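# Move three fridge bottles upright onto cart, close fridge

## Task

Remove all three bottles from the refrigerator and set each one standing upright on the cart's upper tray, then close the refrigerator door completely. Any glass bottle dropping a long way is a failure, and so is swinging the door open or closed violently. At the end the gripper must have released everything and the robot must have moved away; the robot must not topple over or be left leaning. Anything that stays in place only because the robot is holding it does not count as achieved.

## Robot and tools

ROBOT. TidyBot++: a four-caster mobile base (0.54 m long, 0.50 m wide, 0.38 m tall) carrying one seven-joint arm with a two-finger gripper. The shoulder sits 0.12 m ahead of the base centre at 0.68 m height. Segments: upper arm 0.42 m, forearm 0.31 m, hand 0.31 m to the hand point. The arm begins folded, hand pointing down, reaching up to 0.08 m past the base front with the elbow as high as 1.15 m. A downward-pointing hand can go no higher than roughly 0.94 m above the floor, and only near the base. Two cameras: base_camera (644x364 pinhole) and wrist_camera (644x476 fisheye, looking along the hand).

FRAMES. Base frame: origin on the floor below the base centre, x ahead, y to the left, z upward. hand_pose is reported in it, as the point between the finger pads; the hand's own z axis runs out along the fingers and the fingers move along its y axis. The odometry frame equals the base frame at scene start. base_odometry comes from wheel rotation only, so slip appears as motion; heading is positive leftward, range -3.142 to 3.142. base_tilt is in degrees, positive when leaning forward or right.

execute_actions. Argument actions is a list containing one action or nothing (empty = just report state and images). An action may hold base, joints, or both, plus optional speeds; its motions start together. base takes exactly one key, each a relative offset from where the base currently is: translate_m (metres, forward positive, -2 to 2), strafe_m (metres, left positive, -2 to 2) or rotate_rad (radians, counter-clockwise from above positive, -6.3 to 6.3). joints is a dictionary of absolute targets by name, in radians: joint_1_rad (any angle; turns the whole arm about vertical, positive is clockwise from above, opposite to rotate_rad), joint_2_rad (shoulder, -2.249 to 2.249), joint_3_rad (any angle, upper-arm roll), joint_4_rad (elbow, -2.579 to 2.579), joint_5_rad (any angle, forearm roll), joint_6_rad (wrist, -2.099 to 2.099), joint_7_rad (any angle, hand roll; with hand down, positive is counter-clockwise from above, and at 1.57 the fingers part left and right). gripper_pos is 0 (open, about 85 mm gap) to 1 (closed); gap is roughly 85 x (1 - gripper_pos) mm. Free-turning joints go the short way, so split big turns into steps below half a revolution. speeds caps top speed for that one action: translate_m and strafe_m 0.05 to 0.5 m/s, rotate_rad 0.1 to 1.57 rad/s (defaults are the maxima). A base move needing over 8.667 s is refused, as is any unknown key or out-of-range number; nothing then moves. Actions end within 15 s. cameras picks which images return: base_camera, wrist_camera, or all (default); [] gives none.

Planar arm geometry (joint_1_rad 0, joint_3_rad 3.14, joint_5_rad 0, near the start): segment angles from vertical, forward positive, are upper = j2, forearm = j2 - j4, hand = j2 - j4 - j6. Forward reach from shoulder = sum of length x sin(angle); height above shoulder = sum of length x cos(angle).

wait: seconds from 0 to 10; commands nothing and returns state plus images. zoom_image: camera (base_camera or wrist_camera) and region [x0, y0, x1, y1] in pixels of its latest full image, top-left origin, at most 504x504. finished_scene: scene number; ends the scene irreversibly and reports success, so only call it once the result is stable.

RESULTS. base_status and joint_status describe how each motion of the last accepted action ended. done: reached (for the base, wheels turned the full amount, possibly slipping). off_target: came to rest short and may keep pushing. contact_stop or time_out: target dropped, holding in place. A line reading joint command not followed (with a cause:) means a self-collision check withheld the arm targets; the gripper part still runs, and withheld joints read not_followed and may be retried on later actions. A blocked base can push until timeout yet still say done; compare odometry and images. on_its_own lists motion you did not command. motor_effort gives percent of max per motor, with the bracketed peak. ARM HIT flags a hard arm hit on the base or itself. Motor temperatures list one value per joint; MOTOR HOT warns from 60 °C, and at 75 °C an OVER-TEMPERATURE FAULT lets the arm sink, with keys reading limit_stop_at_motor_heat (resend them). A torque fault (joint_1-4 limit 104.5 N m, joint_5-7 51.3 N m) freezes the arm and gripper for 10 s and skips the rest of the call; the base keeps going. Gripper at 1 reading done means it holds nothing; off_target means an object stopped it.

PRACTICAL NOTES. Friction and load make joints settle off target; correct by sending last command plus (wanted minus read). While carrying a bottle, never command a joint to its reading, or the arm sinks. Loads cause sag; heavy loads and outstretched arms sag most, and holding heats motors even while idle, since the scene keeps running between replies with the last command held. Joints left out of an action may still be pushing. Odometry drifts a few centimetres and degrees over many moves; check with images. Calibration is approximate, especially for wrist_camera.

AVOID. Dropping or knocking over bottles; opening or closing the fridge door fast (move it gently, low speeds); driving the base while the arm is caught on something high, which can tip the robot; horizontal pushes with a raised hand; driving the arm into furniture (torque faults). Loose objects may be nudged occasionally. Finish with the gripper open, arm clear, base backed away and level.

Each tool is called after ">>>" in YAML: its name, and indented under it one key for each argument.

## Session

>>> execute_actions:
  actions: []

Scene clock: 0.00 s.
Motor temperatures (°C, as the motors report them): [31 28 26 25 33 38 38]
base_odometry: x=+0.000 y=+0.000 heading=+0.000 (m, m, rad; odometry frame)
base_tilt: forward=-0.4 right=-0.1 (deg)
base_status: not commanded
joint_positions: joint_1_rad=+0.016 joint_2_rad=-0.360 joint_3_rad=+3.102 joint_4_rad=-2.529 joint_5_rad=+0.007 joint_6_rad=-0.835 joint_7_rad=+1.540 gripper_pos=+0.000
joint_status: not commanded
motor_effort: joint_1_rad=+0 joint_2_rad=-3 joint_3_rad=+0 joint_4_rad=+18 joint_5_rad=-1 joint_6_rad=+2 joint_7_rad=+0 (%)
hand_pose: x=+0.2729 y=+0.0017 z=+0.5901 quat_wxyz=(+0.008, +0.998, -0.002, +0.069) (m; base frame)
pictures: base_camera, wrist_camera
Images, in order (width x height): base_camera 644x364, wrist_camera 644x476.

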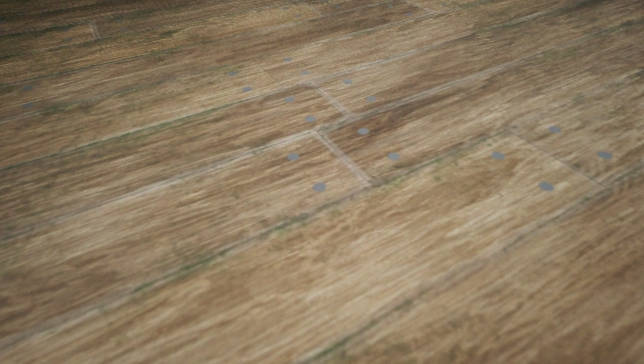

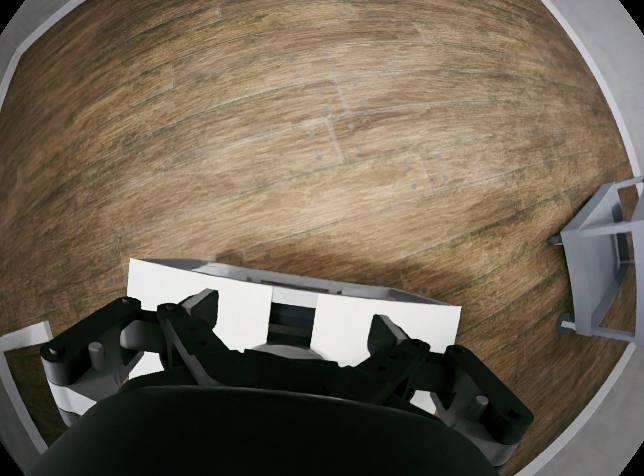

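>>> execute_actions:
  actions:
    - {"joints":{"joint_6_rad":0.4}}
  cameras: ["wrist_camera"]

Scene clock: 7.70 s.
Motor temperatures (°C, as the motors report them): [31 28 26 25 33 38 38]
base_odometry: x=+0.000 y=+0.000 heading=+0.000 (m, m, rad; odometry frame)
base_tilt: forward=-0.3 right=-0.2 (deg)
base_status: not commanded
joint_positions: joint_1_rad=+0.016 joint_2_rad=-0.360 joint_3_rad=+3.102 joint_4_rad=-2.529 joint_5_rad=+0.007 joint_6_rad=+0.391 joint_7_rad=+1.540 gripper_pos=+0.000
joint_status: all done
motor_effort: joint_1_rad=-1(1) joint_2_rad=-5(6) joint_3_rad=+0(0) joint_4_rad=+20(20) joint_5_rad=-1(1) joint_6_rad=+8(9) joint_7_rad=+0(1) (%)
hand_pose: x=+0.5346 y=+0.0131 z=+0.8344 quat_wxyz=(-0.010, +0.776, +0.004, +0.630) (m; base frame)
pictures: wrist_camera
camera_calibration (this result's frames):
wrist_camera: T_world_to_cam=[[0.0146668, -0.995204, 0.0967106, -0.0891686], [-0.270741, -0.0970606, -0.957746, 0.992139], [0.96254, -0.0121365, -0.270867, -0.151912], [0, 0, 0, 1]] pos_world=[0.416142, 0.00571291, 0.917693]
Images, in order (width x height): wrist_camera 644x476.

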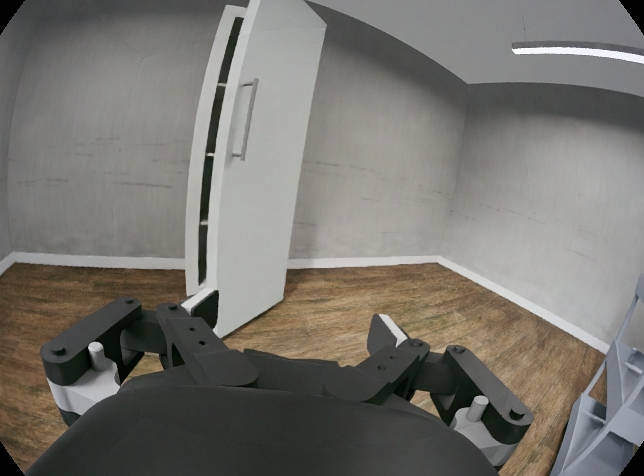

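>>> execute_actions:
  actions:
    - {"base":{"strafe_m":1.0}}
  cameras: ["wrist_camera"]

Scene clock: 26.27 s.
Motor temperatures (°C, as the motors report them): [31 28 26 26 33 38 38]
base_odometry: x=-0.003 y=+0.907 heading=+0.007 (m, m, rad; odometry frame)
base_tilt: forward=-0.3 right=-0.2 (deg)
base_status: strafe_m time_out (by the wheels' count: +0.907 of +1.000)
joint_positions: joint_1_rad=+0.013 joint_2_rad=-0.360 joint_3_rad=+3.099 joint_4_rad=-2.527 joint_5_rad=+0.007 joint_6_rad=+0.395 joint_7_rad=+1.540 gripper_pos=+0.000
joint_status: not commanded
motor_effort: joint_1_rad=+0(10) joint_2_rad=-4(29) joint_3_rad=+0(15) joint_4_rad=+20(26) joint_5_rad=-1(4) joint_6_rad=+8(11) joint_7_rad=+0(0) (%)
hand_pose: x=+0.5351 y=+0.0156 z=+0.8361 quat_wxyz=(-0.011, +0.775, +0.007, +0.632) (m; base frame)
pictures: wrist_camera
camera_calibration (this result's frames):
wrist_camera: T_world_to_cam=[[0.0198471, -0.994992, 0.0979647, -0.0906358], [-0.265405, -0.0997118, -0.958967, 0.992443], [0.963933, -0.00696755, -0.266055, -0.156731], [0, 0, 0, 1]] pos_world=[0.416276, 0.00768428, 0.9189]
Images, in order (width x height): wrist_camera 644x476.

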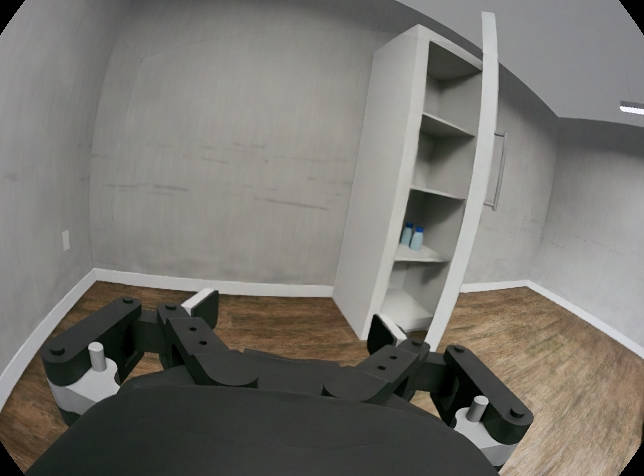

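>>> zoom_image:
  camera: "wrist_camera"
  region: [300, 0, 560, 360]

Region (300, 0, 560, 360) of wrist_camera's 644x476 image, scaled by 1.400.

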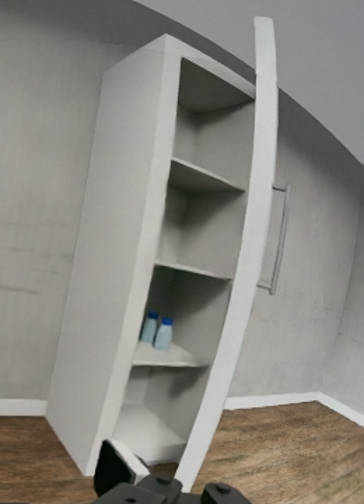

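>>> execute_actions:
  actions:
    - {"base":{"translate_m":1.1},"joints":{"joint_6_rad":-0.8}}

Scene clock: 74.47 s.
Motor temperatures (°C, as the motors report them): [31 28 26 26 33 38 38]
base_odometry: x=+1.097 y=+0.916 heading=+0.008 (m, m, rad; odometry frame)
base_tilt: forward=-0.3 right=-0.2 (deg)
base_status: done
joint_positions: joint_1_rad=+0.013 joint_2_rad=-0.362 joint_3_rad=+3.099 joint_4_rad=-2.527 joint_5_rad=+0.007 joint_6_rad=-0.790 joint_7_rad=+1.540 gripper_pos=+0.000
joint_status: all done
motor_effort: joint_1_rad=-1(0) joint_2_rad=-2(6) joint_3_rad=+0(1) joint_4_rad=+16(21) joint_5_rad=-1(2) joint_6_rad=+1(9) joint_7_rad=+1(0) (%)
hand_pose: x=+0.2876 y=+0.0029 z=+0.5931 quat_wxyz=(+0.008, +0.996, +0.001, +0.093) (m; base frame)
pictures: base_camera, wrist_camera
camera_calibration (this result's frames):
wrist_camera: T_world_to_cam=[[0.0977265, -0.993397, 0.0600996, -0.0745128], [-0.988003, -0.104098, -0.114079, 0.399103], [0.119582, -0.0482301, -0.991652, 0.690458], [0, 0, 0, 1]] pos_world=[0.31903, 0.000825611, 0.734701]
Images, in order (width x height): base_camera 644x364, wrist_camera 644x476.

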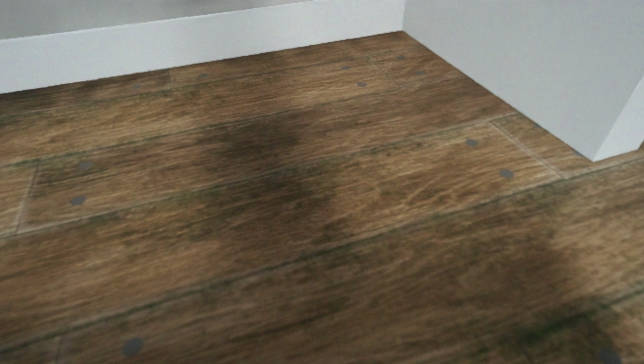

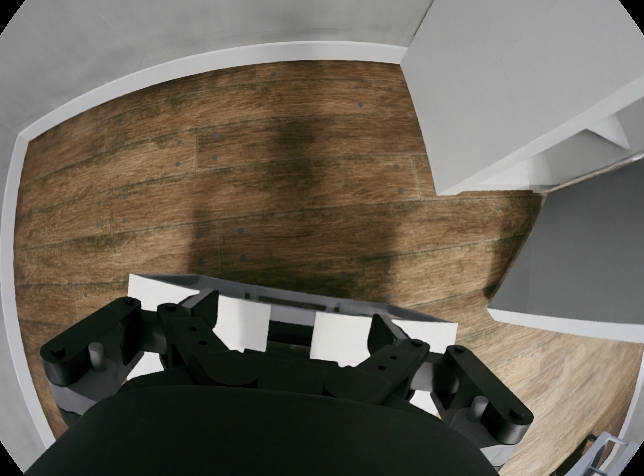

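>>> execute_actions:
  actions:
    - {"base":{"strafe_m":-0.57},"speeds":{"strafe_m":0.08}}

Scene clock: 102.97 s.
Motor temperatures (°C, as the motors report them): [31 28 26 26 33 38 38]
base_odometry: x=+1.100 y=+0.561 heading=+0.008 (m, m, rad; odometry frame)
base_tilt: forward=-0.3 right=-0.2 (deg)
base_status: strafe_m time_out (by the wheels' count: -0.355 of -0.570)
joint_positions: joint_1_rad=+0.013 joint_2_rad=-0.361 joint_3_rad=+3.100 joint_4_rad=-2.527 joint_5_rad=+0.007 joint_6_rad=-0.791 joint_7_rad=+1.540 gripper_pos=+0.000
joint_status: not commanded
motor_effort: joint_1_rad=-1(1) joint_2_rad=-2(5) joint_3_rad=+0(6) joint_4_rad=+16(19) joint_5_rad=-2(4) joint_6_rad=+2(3) joint_7_rad=+0(0) (%)
hand_pose: x=+0.2874 y=+0.0029 z=+0.5930 quat_wxyz=(+0.008, +0.996, +0.001, +0.093) (m; base frame)
pictures: base_camera, wrist_camera
camera_calibration (this result's frames):
wrist_camera: T_world_to_cam=[[0.0971167, -0.993488, 0.0595892, -0.0740434], [-0.988234, -0.103365, -0.112738, 0.398165], [0.118163, -0.0479394, -0.991836, 0.690916], [0, 0, 0, 1]] pos_world=[0.31903, 0.000717257, 0.734576]
Images, in order (width x height): base_camera 644x364, wrist_camera 644x476.

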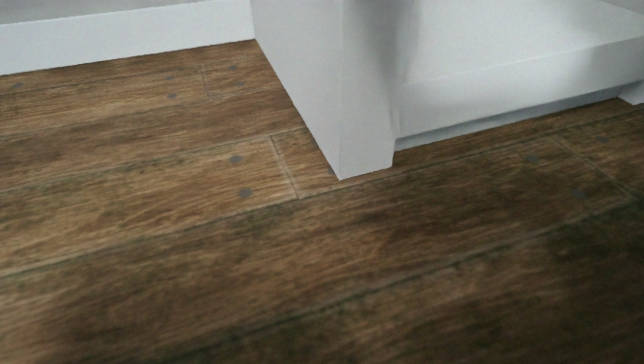

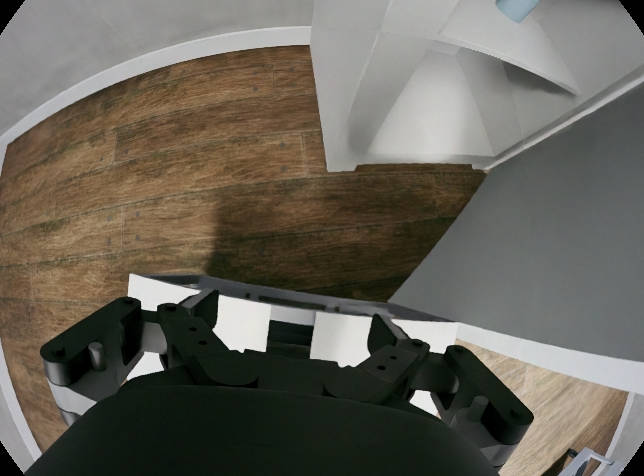

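>>> execute_actions:
  actions:
    - {"base":{"translate_m":-0.2},"joints":{"joint_6_rad":0.4}}

Scene clock: 112.13 s.
Motor temperatures (°C, as the motors report them): [31 28 26 26 33 38 38]
base_odometry: x=+0.900 y=+0.559 heading=+0.008 (m, m, rad; odometry frame)
base_tilt: forward=-0.4 right=-0.2 (deg)
base_status: done
joint_positions: joint_1_rad=+0.013 joint_2_rad=-0.362 joint_3_rad=+3.100 joint_4_rad=-2.527 joint_5_rad=+0.007 joint_6_rad=+0.390 joint_7_rad=+1.540 gripper_pos=+0.000
joint_status: all done
motor_effort: joint_1_rad=-1(1) joint_2_rad=-5(6) joint_3_rad=+0(0) joint_4_rad=+20(20) joint_5_rad=-1(1) joint_6_rad=+8(8) joint_7_rad=+0(1) (%)
hand_pose: x=+0.5345 y=+0.0153 z=+0.8359 quat_wxyz=(-0.011, +0.776, +0.006, +0.631) (m; base frame)
pictures: base_camera, wrist_camera
camera_calibration (this result's frames):
wrist_camera: T_world_to_cam=[[0.0192653, -0.995028, 0.0977111, -0.0903985], [-0.26737, -0.0992972, -0.958464, 0.992656], [0.963401, -0.0076599, -0.267953, -0.154343], [0, 0, 0, 1]] pos_world=[0.415842, 0.00743664, 0.918901]
Images, in order (width x height): base_camera 644x364, wrist_camera 644x476.

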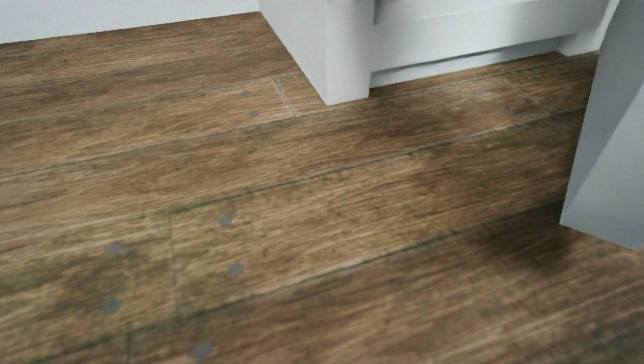

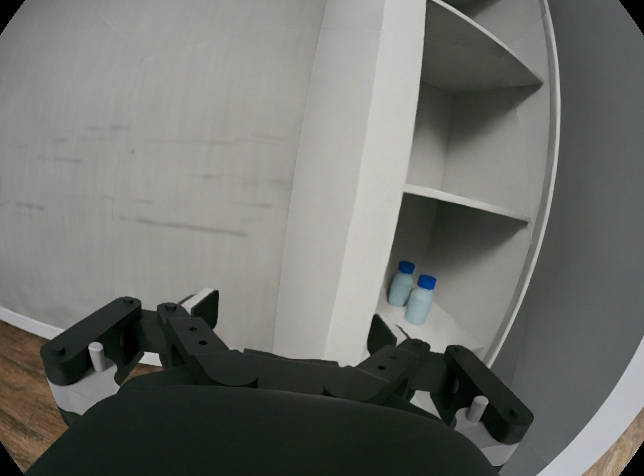

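>>> execute_actions:
  actions:
    - {"base":{"rotate_rad":-0.25}}
  cameras: ["wrist_camera"]

Scene clock: 126.30 s.
Motor temperatures (°C, as the motors report them): [31 28 26 26 33 38 38]
base_odometry: x=+0.900 y=+0.559 heading=-0.242 (m, m, rad; odometry frame)
base_tilt: forward=-0.3 right=-0.1 (deg)
base_status: done
joint_positions: joint_1_rad=+0.013 joint_2_rad=-0.362 joint_3_rad=+3.100 joint_4_rad=-2.527 joint_5_rad=+0.007 joint_6_rad=+0.390 joint_7_rad=+1.540 gripper_pos=+0.000
joint_status: not commanded
motor_effort: joint_1_rad=-1(1) joint_2_rad=-6(5) joint_3_rad=+0(1) joint_4_rad=+20(20) joint_5_rad=-2(1) joint_6_rad=+8(9) joint_7_rad=+0(0) (%)
hand_pose: x=+0.5345 y=+0.0153 z=+0.8359 quat_wxyz=(-0.011, +0.776, +0.006, +0.631) (m; base frame)
pictures: wrist_camera
camera_calibration (this result's frames):
wrist_camera: T_world_to_cam=[[0.0191933, -0.995032, 0.0976839, -0.0903715], [-0.267377, -0.0992517, -0.958467, 0.992659], [0.963401, -0.00772226, -0.267953, -0.154344], [0, 0, 0, 1]] pos_world=[0.415843, 0.00740865, 0.918902]
Images, in order (width x height): wrist_camera 644x476.

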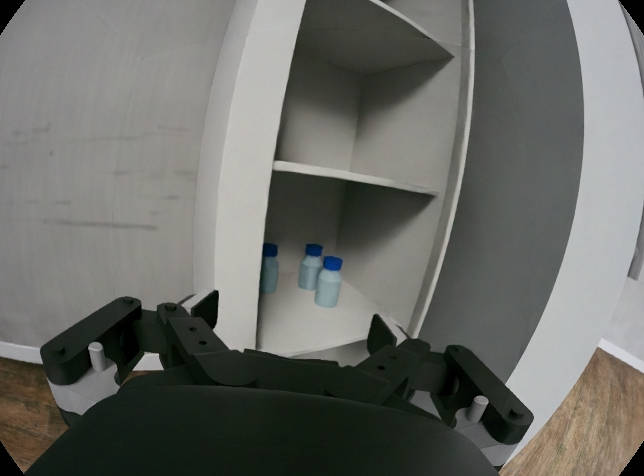

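>>> execute_actions:
  actions:
    - {"base":{"translate_m":-0.15},"joints":{"joint_2_rad":1.123,"joint_4_rad":-1.786,"joint_6_rad":1.338,"joint_1_rad":0.0}}

Scene clock: 145.13 s.
Motor temperatures (°C, as the motors report them): [31 28 26 26 33 38 38]
base_odometry: x=+0.754 y=+0.595 heading=-0.243 (m, m, rad; odometry frame)
base_tilt: forward=-0.3 right=-0.1 (deg)
base_status: done
joint_positions: joint_1_rad=+0.013 joint_2_rad=+1.122 joint_3_rad=+3.100 joint_4_rad=-1.815 joint_5_rad=+0.007 joint_6_rad=+1.305 joint_7_rad=+1.540 gripper_pos=+0.000
joint_status: all done
motor_effort: joint_1_rad=-1(1) joint_2_rad=-40(40) joint_3_rad=-2(2) joint_4_rad=+9(20) joint_5_rad=-1(1) joint_6_rad=+9(9) joint_7_rad=+0(0) (%)
hand_pose: x=+0.8726 y=+0.0126 z=+0.5387 quat_wxyz=(-0.028, +0.728, -0.019, +0.685) (m; base frame)
pictures: base_camera, wrist_camera
camera_calibration (this result's frames):
wrist_camera: T_world_to_cam=[[-0.00970534, -0.999212, 0.0384749, -0.0133176], [-0.128886, -0.0369057, -0.990972, 0.693776], [0.991612, -0.0145766, -0.128427, -0.659345], [0, 0, 0, 1]] pos_world=[0.743104, 0.00268616, 0.603348]
Images, in order (width x height): base_camera 644x364, wrist_camera 644x476.

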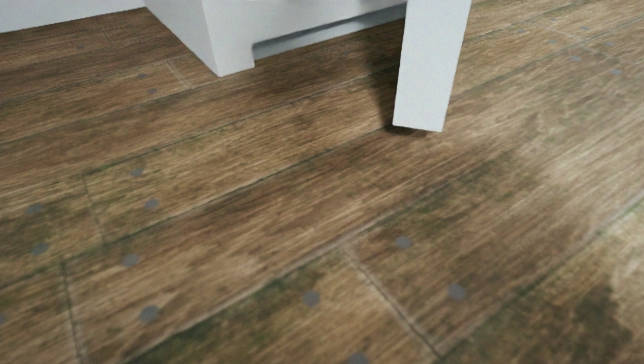

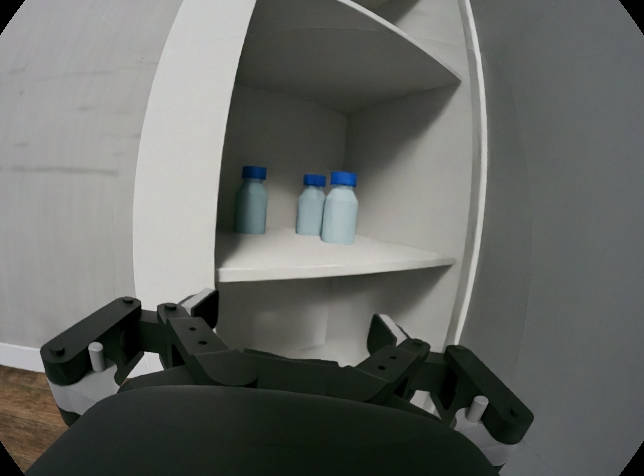

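>>> execute_actions:
  actions:
    - {"base":{"strafe_m":0.22}}
  cameras: []

>>> execute_actions:
  actions:
    - {"base":{"rotate_rad":-0.2}}
  cameras: ["wrist_camera"]

Scene clock: 196.40 s.
Motor temperatures (°C, as the motors report them): [31 31 26 26 33 39 38]
base_odometry: x=+0.807 y=+0.809 heading=-0.243 (m, m, rad; odometry frame)
base_tilt: forward=-0.3 right=-0.2 (deg)
base_status: done
joint_positions: joint_1_rad=+0.001 joint_2_rad=+1.122 joint_3_rad=+3.100 joint_4_rad=-1.814 joint_5_rad=+0.007 joint_6_rad=+1.306 joint_7_rad=+1.540 gripper_pos=+0.000
joint_status: not commanded
motor_effort: joint_1_rad=-1(6) joint_2_rad=-39(39) joint_3_rad=-3(5) joint_4_rad=+9(10) joint_5_rad=-1(1) joint_6_rad=+8(9) joint_7_rad=+0(0) (%)
hand_pose: x=+0.8727 y=+0.0217 z=+0.5393 quat_wxyz=(-0.032, +0.727, -0.015, +0.685) (m; base frame)
pictures: none
No camera images: the call's "cameras" was empty. Leave "cameras" out to get every camera's image.

Scene clock: 197.67 s.
Motor temperatures (°C, as the motors report them): [31 31 26 26 33 39 38]
base_odometry: x=+0.807 y=+0.809 heading=-0.443 (m, m, rad; odometry frame)
base_tilt: forward=-0.3 right=-0.2 (deg)
base_status: done
joint_positions: joint_1_rad=+0.009 joint_2_rad=+1.122 joint_3_rad=+3.106 joint_4_rad=-1.813 joint_5_rad=+0.007 joint_6_rad=+1.306 joint_7_rad=+1.540 gripper_pos=+0.000
joint_status: not commanded
motor_effort: joint_1_rad=-1(8) joint_2_rad=-39(40) joint_3_rad=-2(6) joint_4_rad=+10(10) joint_5_rad=-1(1) joint_6_rad=+8(9) joint_7_rad=+0(1) (%)
hand_pose: x=+0.8731 y=+0.0132 z=+0.5395 quat_wxyz=(-0.026, +0.727, -0.017, +0.686) (m; base frame)
pictures: wrist_camera
camera_calibration (this result's frames):
wrist_camera: T_world_to_cam=[[-0.0081048, -0.999004, 0.0438778, -0.0171006], [-0.126051, -0.0425085, -0.991113, 0.692339], [0.991991, -0.0135636, -0.125581, -0.661641], [0, 0, 0, 1]] pos_world=[0.743473, 0.00337248, 0.603847]
Images, in order (width x height): wrist_camera 644x476.

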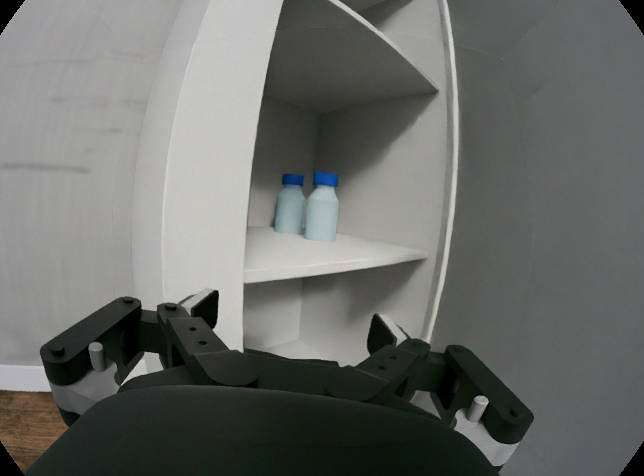

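>>> execute_actions:
  actions:
    - {"base":{"translate_m":0.5},"speeds":{"translate_m":0.15}}
  cameras: ["wrist_camera"]

Scene clock: 217.33 s.
Motor temperatures (°C, as the motors report them): [31 32 26 27 33 39 38]
base_odometry: x=+1.252 y=+0.604 heading=-0.493 (m, m, rad; odometry frame)
base_tilt: forward=-0.4 right=-0.1 (deg)
base_status: translate_m time_out (by the wheels' count: +0.489 of +0.500)
joint_positions: joint_1_rad=+0.106 joint_2_rad=+1.178 joint_3_rad=+3.150 joint_4_rad=-1.996 joint_5_rad=-0.043 joint_6_rad=+1.343 joint_7_rad=+1.529 gripper_pos=+0.000
joint_status: not commanded
motor_effort: joint_1_rad=-19(33) joint_2_rad=-42(58) joint_3_rad=-10(20) joint_4_rad=+52(59) joint_5_rad=+6(15) joint_6_rad=+3(19) joint_7_rad=+7(8) (%)
hand_pose: x=+0.7925 y=-0.0876 z=+0.4487 quat_wxyz=(+0.037, +0.789, -0.074, +0.608) (m; base frame)
pictures: wrist_camera
camera_calibration (this result's frames):
wrist_camera: T_world_to_cam=[[-0.160508, -0.984135, 0.0756034, -0.00656597], [-0.330187, -0.0186475, -0.943731, 0.73048], [0.930169, -0.17644, -0.321955, -0.471632], [0, 0, 0, 1]] pos_world=[0.678839, -0.0760548, 0.538029]
Images, in order (width x height): wrist_camera 644x476.

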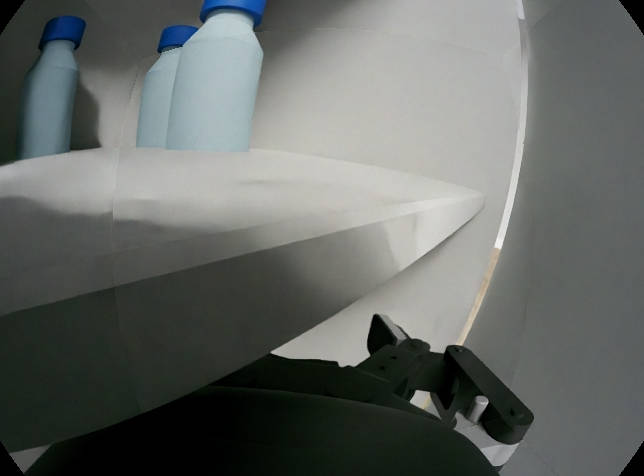

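>>> execute_actions:
  actions:
    - {"base":{"translate_m":-0.3},"speeds":{"translate_m":0.15}}

Scene clock: 223.17 s.
Motor temperatures (°C, as the motors report them): [31 32 26 27 33 39 38]
base_odometry: x=+0.988 y=+0.746 heading=-0.492 (m, m, rad; odometry frame)
base_tilt: forward=-0.3 right=-0.2 (deg)
base_status: done
joint_positions: joint_1_rad=+0.026 joint_2_rad=+1.121 joint_3_rad=+3.121 joint_4_rad=-1.812 joint_5_rad=-0.028 joint_6_rad=+1.309 joint_7_rad=+1.529 gripper_pos=+0.000
joint_status: not commanded
motor_effort: joint_1_rad=-1(18) joint_2_rad=-39(57) joint_3_rad=-2(10) joint_4_rad=+9(42) joint_5_rad=-2(8) joint_6_rad=+9(25) joint_7_rad=+0(6) (%)
hand_pose: x=+0.8735 y=-0.0173 z=+0.5409 quat_wxyz=(-0.008, +0.725, -0.039, +0.688) (m; base frame)
pictures: base_camera, wrist_camera
camera_calibration (this result's frames):
wrist_camera: T_world_to_cam=[[-0.0666986, -0.997002, 0.0392308, 0.0061703], [-0.124577, -0.0306894, -0.991735, 0.691756], [0.989966, -0.0710346, -0.122156, -0.663362], [0, 0, 0, 1]] pos_world=[0.743294, -0.0197402, 0.604763]
Images, in order (width x height): base_camera 644x364, wrist_camera 644x476.

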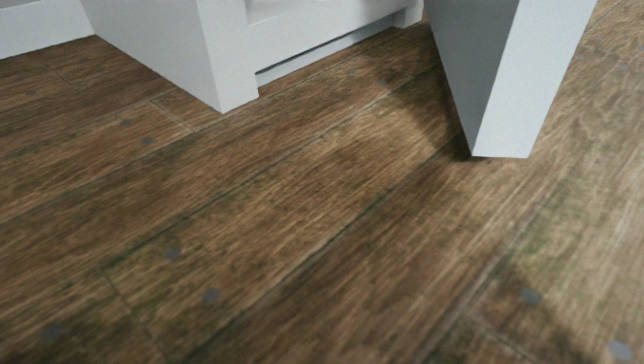

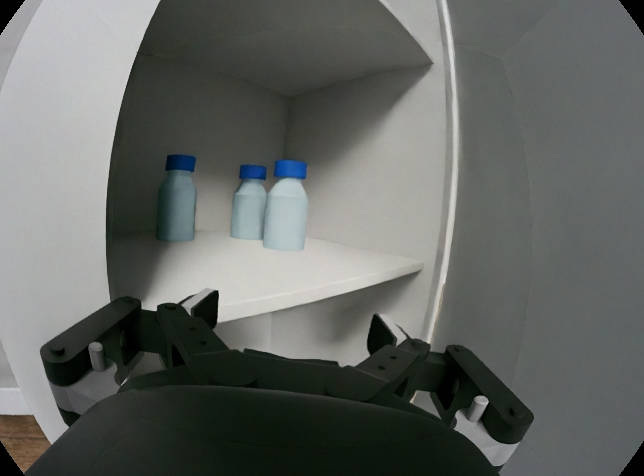

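>>> execute_actions:
  actions:
    - {"base":{"strafe_m":0.06},"joints":{"joint_1_rad":0.0,"joint_2_rad":0.946,"joint_3_rad":3.1,"joint_4_rad":-1.656,"joint_5_rad":0.0,"joint_6_rad":1.031}}
  cameras: ["wrist_camera"]

Scene clock: 253.07 s.
Motor temperatures (°C, as the motors report them): [31 33 26 27 33 39 38]
base_odometry: x=+1.016 y=+0.799 heading=-0.492 (m, m, rad; odometry frame)
base_tilt: forward=-0.3 right=-0.2 (deg)
base_status: done
joint_positions: joint_1_rad=+0.062 joint_2_rad=+0.952 joint_3_rad=+3.140 joint_4_rad=-1.674 joint_5_rad=-0.030 joint_6_rad=+1.041 joint_7_rad=+1.529 gripper_pos=+0.000
joint_status: joint_1_rad off_target (ended at +0.062, target +0.000); joint_3_rad off_target (ended at +3.140, target +3.100); the others done
motor_effort: joint_1_rad=-9(21) joint_2_rad=-41(50) joint_3_rad=-7(17) joint_4_rad=+15(38) joint_5_rad=+3(9) joint_6_rad=+9(13) joint_7_rad=+0(1) (%)
hand_pose: x=+0.9261 y=-0.0564 z=+0.6483 quat_wxyz=(+0.010, +0.710, -0.052, +0.702) (m; base frame)
pictures: wrist_camera
camera_calibration (this result's frames):
wrist_camera: T_world_to_cam=[[-0.112272, -0.992582, 0.0466538, 0.00407574], [-0.0872904, -0.0369174, -0.995499, 0.771153], [0.989836, -0.115839, -0.082498, -0.733194], [0, 0, 0, 1]] pos_world=[0.793514, -0.0524182, 0.707004]
Images, in order (width x height): wrist_camera 644x476.

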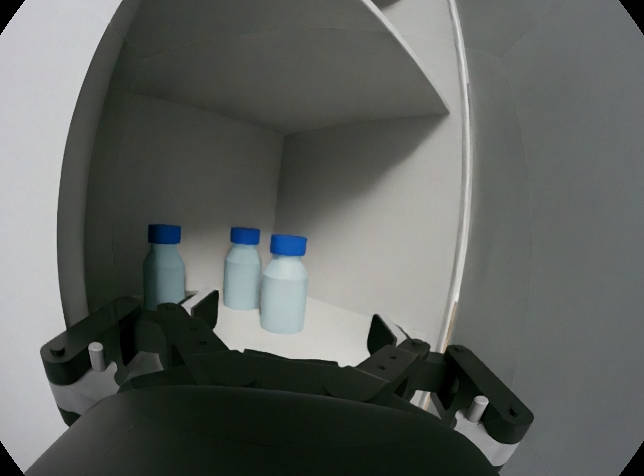

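>>> execute_actions:
  actions:
    - {"base":{"translate_m":-0.3},"speeds":{"translate_m":0.15}}
  cameras: []

Scene clock: 270.83 s.
Motor temperatures (°C, as the motors report them): [31 34 26 27 33 39 38]
base_odometry: x=+0.751 y=+0.941 heading=-0.492 (m, m, rad; odometry frame)
base_tilt: forward=-0.3 right=-0.2 (deg)
base_status: done
joint_positions: joint_1_rad=+0.021 joint_2_rad=+0.951 joint_3_rad=+3.117 joint_4_rad=-1.669 joint_5_rad=-0.032 joint_6_rad=+1.041 joint_7_rad=+1.529 gripper_pos=+0.000
joint_status: not commanded
on_its_own: joint_1_rad moved -0.041 to your old target +0.000
motor_effort: joint_1_rad=-1(12) joint_2_rad=-40(44) joint_3_rad=-2(9) joint_4_rad=+14(15) joint_5_rad=+0(9) joint_6_rad=+8(9) joint_7_rad=+0(0) (%)
hand_pose: x=+0.9290 y=-0.0121 z=+0.6510 quat_wxyz=(-0.015, +0.709, -0.040, +0.704) (m; base frame)
pictures: none
No camera images: the call's "cameras" was empty. Leave "cameras" out to get every camera's image.

>>> execute_actions:
  actions:
    - {"base":{"rotate_rad":0.249},"joints":{"joint_2_rad":0.876,"joint_4_rad":-2.177,"joint_6_rad":1.482,"joint_5_rad":0.0}}
  cameras: []

>>> execute_actions:
  actions:
    - {"base":{"strafe_m":-0.43},"speeds":{"strafe_m":0.2}}
  cameras: ["wrist_camera"]

Scene clock: 311.47 s.
Motor temperatures (°C, as the motors report them): [31 35 26 27 33 39 38]
base_odometry: x=+0.751 y=+0.941 heading=-0.243 (m, m, rad; odometry frame)
base_tilt: forward=-0.3 right=-0.2 (deg)
base_status: done
joint_positions: joint_1_rad=-0.007 joint_2_rad=+0.885 joint_3_rad=+3.097 joint_4_rad=-2.151 joint_5_rad=-0.022 joint_6_rad=+1.452 joint_7_rad=+1.529 gripper_pos=+0.000
joint_status: all done
motor_effort: joint_1_rad=-1(9) joint_2_rad=-33(41) joint_3_rad=-2(6) joint_4_rad=+8(14) joint_5_rad=-1(1) joint_6_rad=+9(9) joint_7_rad=+0(0) (%)
hand_pose: x=+0.7884 y=+0.0202 z=+0.6319 quat_wxyz=(-0.033, +0.712, -0.023, +0.701) (m; base frame)
pictures: none
No camera images: the call's "cameras" was empty. Leave "cameras" out to get every camera's image.

Scene clock: 314.40 s.
Motor temperatures (°C, as the motors report them): [31 35 26 27 33 39 38]
base_odometry: x=+0.648 y=+0.523 heading=-0.242 (m, m, rad; odometry frame)
base_tilt: forward=-0.2 right=-0.2 (deg)
base_status: done
joint_positions: joint_1_rad=-0.006 joint_2_rad=+0.885 joint_3_rad=+3.097 joint_4_rad=-2.151 joint_5_rad=-0.022 joint_6_rad=+1.452 joint_7_rad=+1.529 gripper_pos=+0.000
joint_status: not commanded
motor_effort: joint_1_rad=-1(3) joint_2_rad=-33(34) joint_3_rad=-2(4) joint_4_rad=+8(8) joint_5_rad=-1(0) joint_6_rad=+9(9) joint_7_rad=+0(0) (%)
hand_pose: x=+0.7884 y=+0.0194 z=+0.6320 quat_wxyz=(-0.032, +0.712, -0.023, +0.701) (m; base frame)
pictures: wrist_camera
camera_calibration (this result's frames):
wrist_camera: T_world_to_cam=[[-0.0123605, -0.999601, 0.0253858, -0.000576336], [-0.0830981, -0.024273, -0.996246, 0.742663], [0.996465, -0.0144236, -0.0827649, -0.596525], [0, 0, 0, 1]] pos_world=[0.656123, 0.00884655, 0.690518]
Images, in order (width x height): wrist_camera 644x476.

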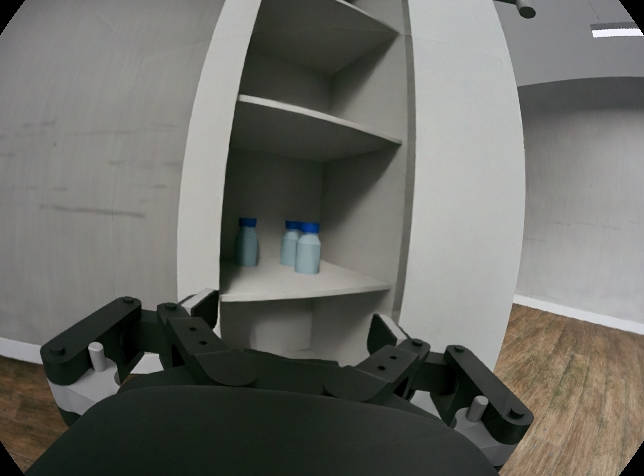

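>>> execute_actions:
  actions:
    - {"base":{"strafe_m":0.035}}
  cameras: []

>>> execute_actions:
  actions:
    - {"base":{"translate_m":0.3},"speeds":{"translate_m":0.15}}

Scene clock: 323.10 s.
Motor temperatures (°C, as the motors report them): [31 35 26 27 33 39 38]
base_odometry: x=+0.657 y=+0.557 heading=-0.242 (m, m, rad; odometry frame)
base_tilt: forward=-0.2 right=-0.2 (deg)
base_status: done
joint_positions: joint_1_rad=-0.008 joint_2_rad=+0.885 joint_3_rad=+3.097 joint_4_rad=-2.151 joint_5_rad=-0.022 joint_6_rad=+1.452 joint_7_rad=+1.529 gripper_pos=+0.000
joint_status: not commanded
motor_effort: joint_1_rad=+0(3) joint_2_rad=-33(34) joint_3_rad=-2(3) joint_4_rad=+7(8) joint_5_rad=-1(0) joint_6_rad=+8(9) joint_7_rad=+1(1) (%)
hand_pose: x=+0.7884 y=+0.0206 z=+0.6320 quat_wxyz=(-0.033, +0.712, -0.023, +0.701) (m; base frame)
pictures: none
No camera images: the call's "cameras" was empty. Leave "cameras" out to get every camera's image.

Scene clock: 325.77 s.
Motor temperatures (°C, as the motors report them): [31 35 26 27 33 39 38]
base_odometry: x=+0.948 y=+0.485 heading=-0.242 (m, m, rad; odometry frame)
base_tilt: forward=-0.3 right=-0.2 (deg)
base_status: done
joint_positions: joint_1_rad=-0.008 joint_2_rad=+0.884 joint_3_rad=+3.097 joint_4_rad=-2.154 joint_5_rad=-0.022 joint_6_rad=+1.452 joint_7_rad=+1.529 gripper_pos=+0.000
joint_status: not commanded
motor_effort: joint_1_rad=+0(0) joint_2_rad=-33(35) joint_3_rad=-2(3) joint_4_rad=+7(8) joint_5_rad=+0(1) joint_6_rad=+9(9) joint_7_rad=+0(0) (%)
hand_pose: x=+0.7875 y=+0.0206 z=+0.6320 quat_wxyz=(-0.033, +0.712, -0.023, +0.701) (m; base frame)
pictures: base_camera, wrist_camera
camera_calibration (this result's frames):
wrist_camera: T_world_to_cam=[[-0.0104612, -0.99962, 0.0254973, -0.000971404], [-0.0843571, -0.0245256, -0.996134, 0.743541], [0.996381, -0.0125716, -0.0840685, -0.594688], [0, 0, 0, 1]] pos_world=[0.655249, 0.00978851, 0.690696]
Images, in order (width x height): base_camera 644x364, wrist_camera 644x476.

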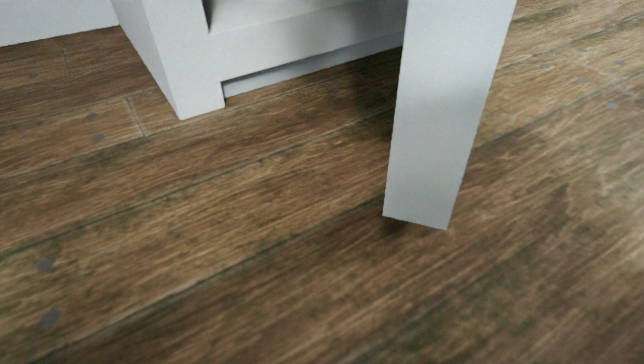

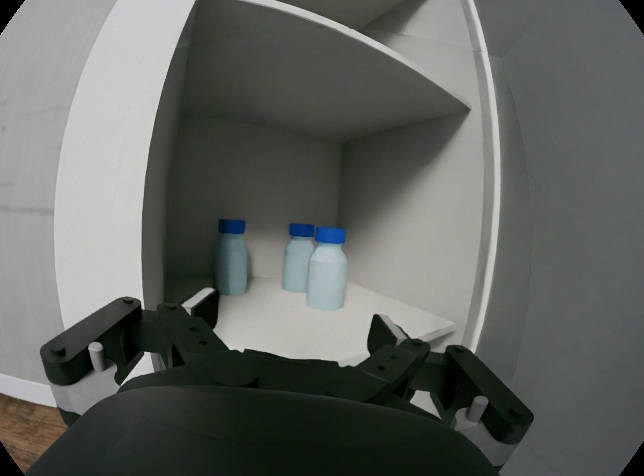

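>>> execute_actions:
  actions:
    - {"base":{"translate_m":0.17},"speeds":{"translate_m":0.1}}
  cameras: []

Scene clock: 339.80 s.
Motor temperatures (°C, as the motors report them): [31 35 26 27 33 39 38]
base_odometry: x=+1.113 y=+0.444 heading=-0.242 (m, m, rad; odometry frame)
base_tilt: forward=-0.3 right=-0.2 (deg)
base_status: done
joint_positions: joint_1_rad=-0.008 joint_2_rad=+0.883 joint_3_rad=+3.097 joint_4_rad=-2.156 joint_5_rad=-0.022 joint_6_rad=+1.452 joint_7_rad=+1.529 gripper_pos=+0.000
joint_status: not commanded
motor_effort: joint_1_rad=-1(3) joint_2_rad=-33(35) joint_3_rad=-2(3) joint_4_rad=+8(9) joint_5_rad=+0(1) joint_6_rad=+8(9) joint_7_rad=+1(0) (%)
hand_pose: x=+0.7869 y=+0.0206 z=+0.6318 quat_wxyz=(-0.033, +0.712, -0.023, +0.701) (m; base frame)
pictures: none
No camera images: the call's "cameras" was empty. Leave "cameras" out to get every camera's image.

>>> execute_actions:
  actions:
    - {"joints":{"joint_2_rad":1.031,"joint_4_rad":-1.569,"joint_6_rad":1.029}}
  cameras: ["wrist_camera"]

Scene clock: 350.03 s.
Motor temperatures (°C, as the motors report them): [31 35 26 27 33 39 38]
base_odometry: x=+1.113 y=+0.444 heading=-0.242 (m, m, rad; odometry frame)
base_tilt: forward=-0.3 right=-0.1 (deg)
base_status: not commanded
joint_positions: joint_1_rad=-0.008 joint_2_rad=+1.013 joint_3_rad=+3.097 joint_4_rad=-1.595 joint_5_rad=-0.022 joint_6_rad=+1.065 joint_7_rad=+1.529 gripper_pos=+0.000
joint_status: all done
motor_effort: joint_1_rad=-1(0) joint_2_rad=-41(41) joint_3_rad=-2(2) joint_4_rad=+14(14) joint_5_rad=-1(1) joint_6_rad=+7(9) joint_7_rad=+0(0) (%)
hand_pose: x=+0.9464 y=+0.0229 z=+0.6429 quat_wxyz=(-0.037, +0.697, -0.028, +0.716) (m; base frame)
pictures: wrist_camera
camera_calibration (this result's frames):
wrist_camera: T_world_to_cam=[[-0.0148951, -0.999814, 0.0122311, 0.0155273], [-0.0426861, -0.0115855, -0.999021, 0.729978], [0.998977, -0.0154026, -0.0425056, -0.781211], [0, 0, 0, 1]] pos_world=[0.811804, 0.0119488, 0.695868]
Images, in order (width x height): wrist_camera 644x476.

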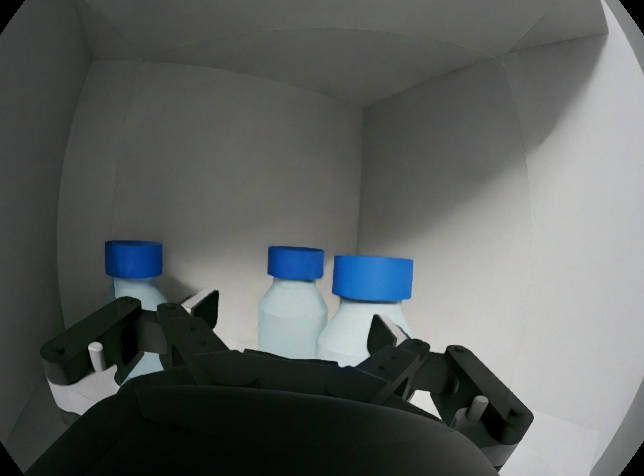

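>>> execute_actions:
  actions:
    - {"base":{"strafe_m":-0.045},"speeds":{"strafe_m":0.1}}
  cameras: ["wrist_camera"]

Scene clock: 359.90 s.
Motor temperatures (°C, as the motors report them): [31 35 26 27 33 39 38]
base_odometry: x=+1.103 y=+0.400 heading=-0.242 (m, m, rad; odometry frame)
base_tilt: forward=-0.4 right=-0.2 (deg)
base_status: done
joint_positions: joint_1_rad=+0.003 joint_2_rad=+1.020 joint_3_rad=+3.098 joint_4_rad=-1.594 joint_5_rad=-0.021 joint_6_rad=+1.063 joint_7_rad=+1.529 gripper_pos=+0.000
joint_status: not commanded
motor_effort: joint_1_rad=-1(7) joint_2_rad=-42(42) joint_3_rad=-2(4) joint_4_rad=+14(15) joint_5_rad=-1(0) joint_6_rad=+8(8) joint_7_rad=+0(0) (%)
hand_pose: x=+0.9466 y=+0.0140 z=+0.6376 quat_wxyz=(-0.032, +0.699, -0.031, +0.713) (m; base frame)
pictures: wrist_camera
camera_calibration (this result's frames):
wrist_camera: T_world_to_cam=[[-0.0254503, -0.999588, 0.0132896, 0.0159334], [-0.0496665, -0.0120131, -0.998694, 0.730978], [0.998442, -0.0260771, -0.0493402, -0.77676], [0, 0, 0, 1]] pos_world=[0.812261, 0.00445252, 0.691486]
Images, in order (width x height): wrist_camera 644x476.

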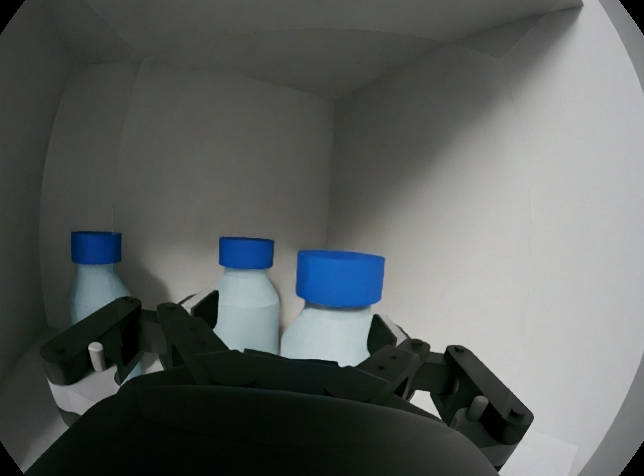

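>>> execute_actions:
  actions:
    - {"base":{"strafe_m":-0.035},"speeds":{"strafe_m":0.1}}
  cameras: ["wrist_camera"]

Scene clock: 366.30 s.
Motor temperatures (°C, as the motors report them): [31 35 26 27 33 39 38]
base_odometry: x=+1.094 y=+0.367 heading=-0.244 (m, m, rad; odometry frame)
base_tilt: forward=-0.3 right=-0.2 (deg)
base_status: done
joint_positions: joint_1_rad=+0.003 joint_2_rad=+1.021 joint_3_rad=+3.098 joint_4_rad=-1.594 joint_5_rad=-0.021 joint_6_rad=+1.062 joint_7_rad=+1.529 gripper_pos=+0.000
joint_status: not commanded
motor_effort: joint_1_rad=-1(5) joint_2_rad=-42(42) joint_3_rad=-2(4) joint_4_rad=+14(15) joint_5_rad=+0(0) joint_6_rad=+8(9) joint_7_rad=+0(1) (%)
hand_pose: x=+0.9466 y=+0.0136 z=+0.6361 quat_wxyz=(-0.032, +0.700, -0.031, +0.712) (m; base frame)
pictures: wrist_camera
camera_calibration (this result's frames):
wrist_camera: T_world_to_cam=[[-0.0257808, -0.999578, 0.0133592, 0.0158747], [-0.0524719, -0.0119921, -0.99855, 0.732063], [0.99829, -0.0264444, -0.0521406, -0.774948], [0, 0, 0, 1]] pos_world=[0.812445, 0.00415391, 0.690384]
Images, in order (width x height): wrist_camera 644x476.

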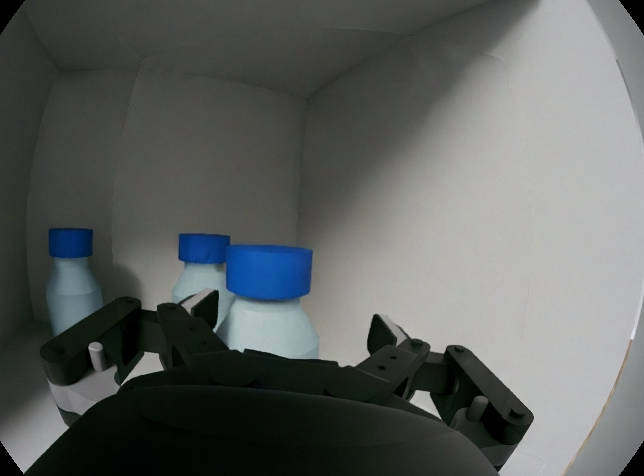

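>>> execute_actions:
  actions:
    - {"base":{"strafe_m":0.02},"speeds":{"strafe_m":0.05}}
  cameras: ["wrist_camera"]

Scene clock: 372.33 s.
Motor temperatures (°C, as the motors report them): [31 35 26 27 33 39 38]
base_odometry: x=+1.099 y=+0.386 heading=-0.245 (m, m, rad; odometry frame)
base_tilt: forward=-0.3 right=-0.2 (deg)
base_status: done
joint_positions: joint_1_rad=+0.003 joint_2_rad=+1.022 joint_3_rad=+3.098 joint_4_rad=-1.594 joint_5_rad=-0.021 joint_6_rad=+1.061 joint_7_rad=+1.529 gripper_pos=+0.000
joint_status: not commanded
motor_effort: joint_1_rad=+0(4) joint_2_rad=-42(44) joint_3_rad=-2(4) joint_4_rad=+14(15) joint_5_rad=+0(0) joint_6_rad=+9(9) joint_7_rad=+0(0) (%)
hand_pose: x=+0.9466 y=+0.0135 z=+0.6352 quat_wxyz=(-0.032, +0.701, -0.031, +0.712) (m; base frame)
pictures: wrist_camera
camera_calibration (this result's frames):
wrist_camera: T_world_to_cam=[[-0.0258431, -0.999576, 0.0133976, 0.0158345], [-0.0540996, -0.011984, -0.998464, 0.732574], [0.998201, -0.0265282, -0.053767, -0.773866], [0, 0, 0, 1]] pos_world=[0.812515, 0.00407761, 0.689627]
Images, in order (width x height): wrist_camera 644x476.

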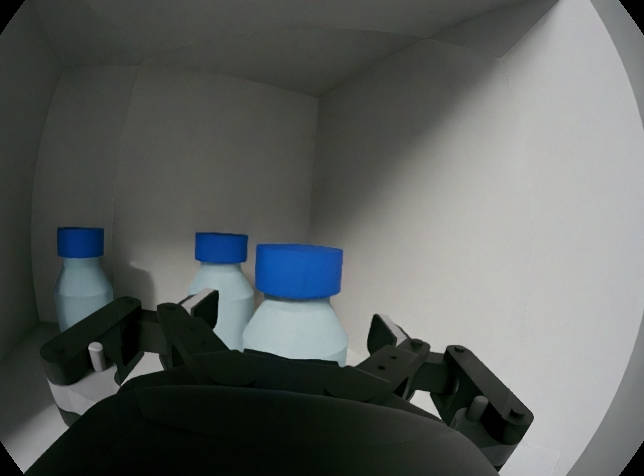

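>>> execute_actions:
  actions:
    - {"joints":{"joint_2_rad":1.141,"joint_4_rad":-1.22,"joint_6_rad":0.79}}
  cameras: ["wrist_camera"]

Scene clock: 383.00 s.
Motor temperatures (°C, as the motors report them): [31 35 26 27 33 39 38]
base_odometry: x=+1.099 y=+0.386 heading=-0.245 (m, m, rad; odometry frame)
base_tilt: forward=-0.3 right=-0.1 (deg)
base_status: not commanded
joint_positions: joint_1_rad=+0.003 joint_2_rad=+1.121 joint_3_rad=+3.098 joint_4_rad=-1.243 joint_5_rad=-0.021 joint_6_rad=+0.827 joint_7_rad=+1.529 gripper_pos=+0.000
joint_status: all done
motor_effort: joint_1_rad=-2(1) joint_2_rad=-45(44) joint_3_rad=-2(2) joint_4_rad=+17(17) joint_5_rad=+0(1) joint_6_rad=+8(8) joint_7_rad=+0(0) (%)
hand_pose: x=+1.0292 y=+0.0120 z=+0.6515 quat_wxyz=(-0.034, +0.695, -0.034, +0.718) (m; base frame)
pictures: wrist_camera
camera_calibration (this result's frames):
wrist_camera: T_world_to_cam=[[-0.0274874, -0.999601, 0.00657128, 0.022373], [-0.0370031, -0.00555178, -0.9993, 0.736232], [0.998937, -0.0277113, -0.0368357, -0.86721], [0, 0, 0, 1]] pos_world=[0.894146, 0.0024199, 0.703625]
Images, in order (width x height): wrist_camera 644x476.

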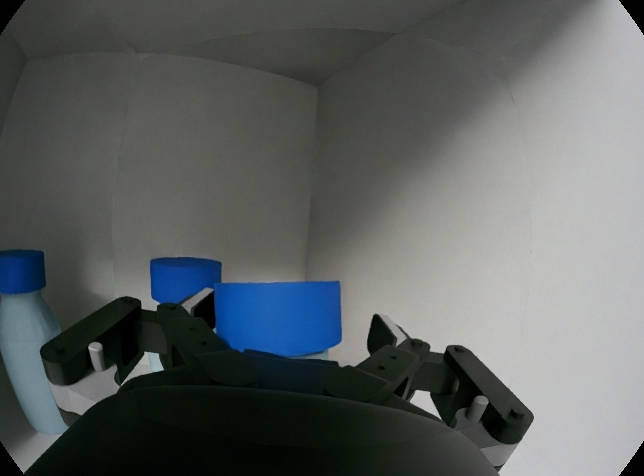

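>>> execute_actions:
  actions:
    - {"joints":{"gripper_pos":1.0}}
  cameras: ["wrist_camera"]

Scene clock: 391.43 s.
Motor temperatures (°C, as the motors report them): [31 35 26 27 33 39 38]
base_odometry: x=+1.099 y=+0.386 heading=-0.245 (m, m, rad; odometry frame)
base_tilt: forward=-0.3 right=-0.1 (deg)
base_status: not commanded
joint_positions: joint_1_rad=+0.004 joint_2_rad=+1.121 joint_3_rad=+3.098 joint_4_rad=-1.240 joint_5_rad=-0.021 joint_6_rad=+0.825 joint_7_rad=+1.529 gripper_pos=+0.426
joint_status: gripper_pos off_target (ended at +0.426, target +1.000)
motor_effort: joint_1_rad=+0(7) joint_2_rad=-45(47) joint_3_rad=-2(5) joint_4_rad=+17(18) joint_5_rad=-1(1) joint_6_rad=+7(8) joint_7_rad=+0(0) (%)
hand_pose: x=+1.0299 y=+0.0118 z=+0.6528 quat_wxyz=(-0.034, +0.694, -0.034, +0.718) (m; base frame)
pictures: wrist_camera
camera_calibration (this result's frames):
wrist_camera: T_world_to_cam=[[-0.0277384, -0.999594, 0.00646892, 0.022502], [-0.0352012, -0.00549062, -0.999365, 0.735762], [0.998995, -0.0279485, -0.0350346, -0.869144], [0, 0, 0, 1]] pos_world=[0.894795, 0.00224139, 0.704699]
Images, in order (width x height): wrist_camera 644x476.

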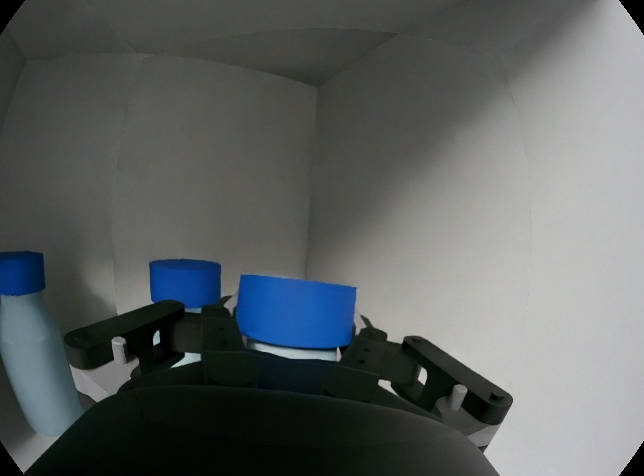

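>>> execute_actions:
  actions:
    - {"joints":{"joint_2_rad":1.08,"joint_6_rad":0.73}}
  cameras: []

>>> execute_actions:
  actions:
    - {"base":{"translate_m":-0.7},"speeds":{"translate_m":0.2}}
  cameras: ["wrist_camera"]

Scene clock: 400.83 s.
Motor temperatures (°C, as the motors report them): [31 36 26 27 33 39 38]
base_odometry: x=+1.099 y=+0.386 heading=-0.245 (m, m, rad; odometry frame)
base_tilt: forward=-0.3 right=-0.2 (deg)
base_status: not commanded
joint_positions: joint_1_rad=+0.004 joint_2_rad=+1.098 joint_3_rad=+3.098 joint_4_rad=-1.240 joint_5_rad=-0.021 joint_6_rad=+0.755 joint_7_rad=+1.529 gripper_pos=+0.426
joint_status: all done
motor_effort: joint_1_rad=-1(3) joint_2_rad=-48(49) joint_3_rad=-3(4) joint_4_rad=+19(19) joint_5_rad=+0(0) joint_6_rad=+9(9) joint_7_rad=+0(1) (%)
hand_pose: x=+1.0309 y=+0.0130 z=+0.6524 quat_wxyz=(-0.035, +0.711, -0.033, +0.702) (m; base frame)
pictures: none
No camera images: the call's "cameras" was empty. Leave "cameras" out to get every camera's image.

Scene clock: 405.10 s.
Motor temperatures (°C, as the motors report them): [31 36 26 27 33 39 38]
base_odometry: x=+0.420 y=+0.556 heading=-0.245 (m, m, rad; odometry frame)
base_tilt: forward=-0.3 right=-0.1 (deg)
base_status: done
joint_positions: joint_1_rad=+0.004 joint_2_rad=+1.104 joint_3_rad=+3.098 joint_4_rad=-1.240 joint_5_rad=-0.021 joint_6_rad=+0.740 joint_7_rad=+1.529 gripper_pos=+0.426
joint_status: not commanded
motor_effort: joint_1_rad=-1(5) joint_2_rad=-52(54) joint_3_rad=-2(4) joint_4_rad=+22(23) joint_5_rad=-1(1) joint_6_rad=+12(12) joint_7_rad=+0(0) (%)
hand_pose: x=+1.0306 y=+0.0133 z=+0.6422 quat_wxyz=(-0.035, +0.718, -0.034, +0.694) (m; base frame)
pictures: wrist_camera
camera_calibration (this result's frames):
wrist_camera: T_world_to_cam=[[-0.0225588, -0.999711, 0.00829664, 0.0175561], [-0.102553, -0.00594099, -0.99471, 0.791566], [0.994472, -0.0232903, -0.102389, -0.822284], [0, 0, 0, 1]] pos_world=[0.899312, 0.00310239, 0.70304]
Images, in order (width x height): wrist_camera 644x476.

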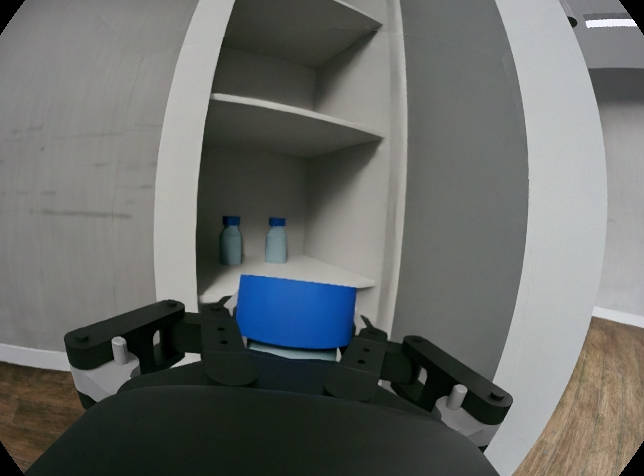

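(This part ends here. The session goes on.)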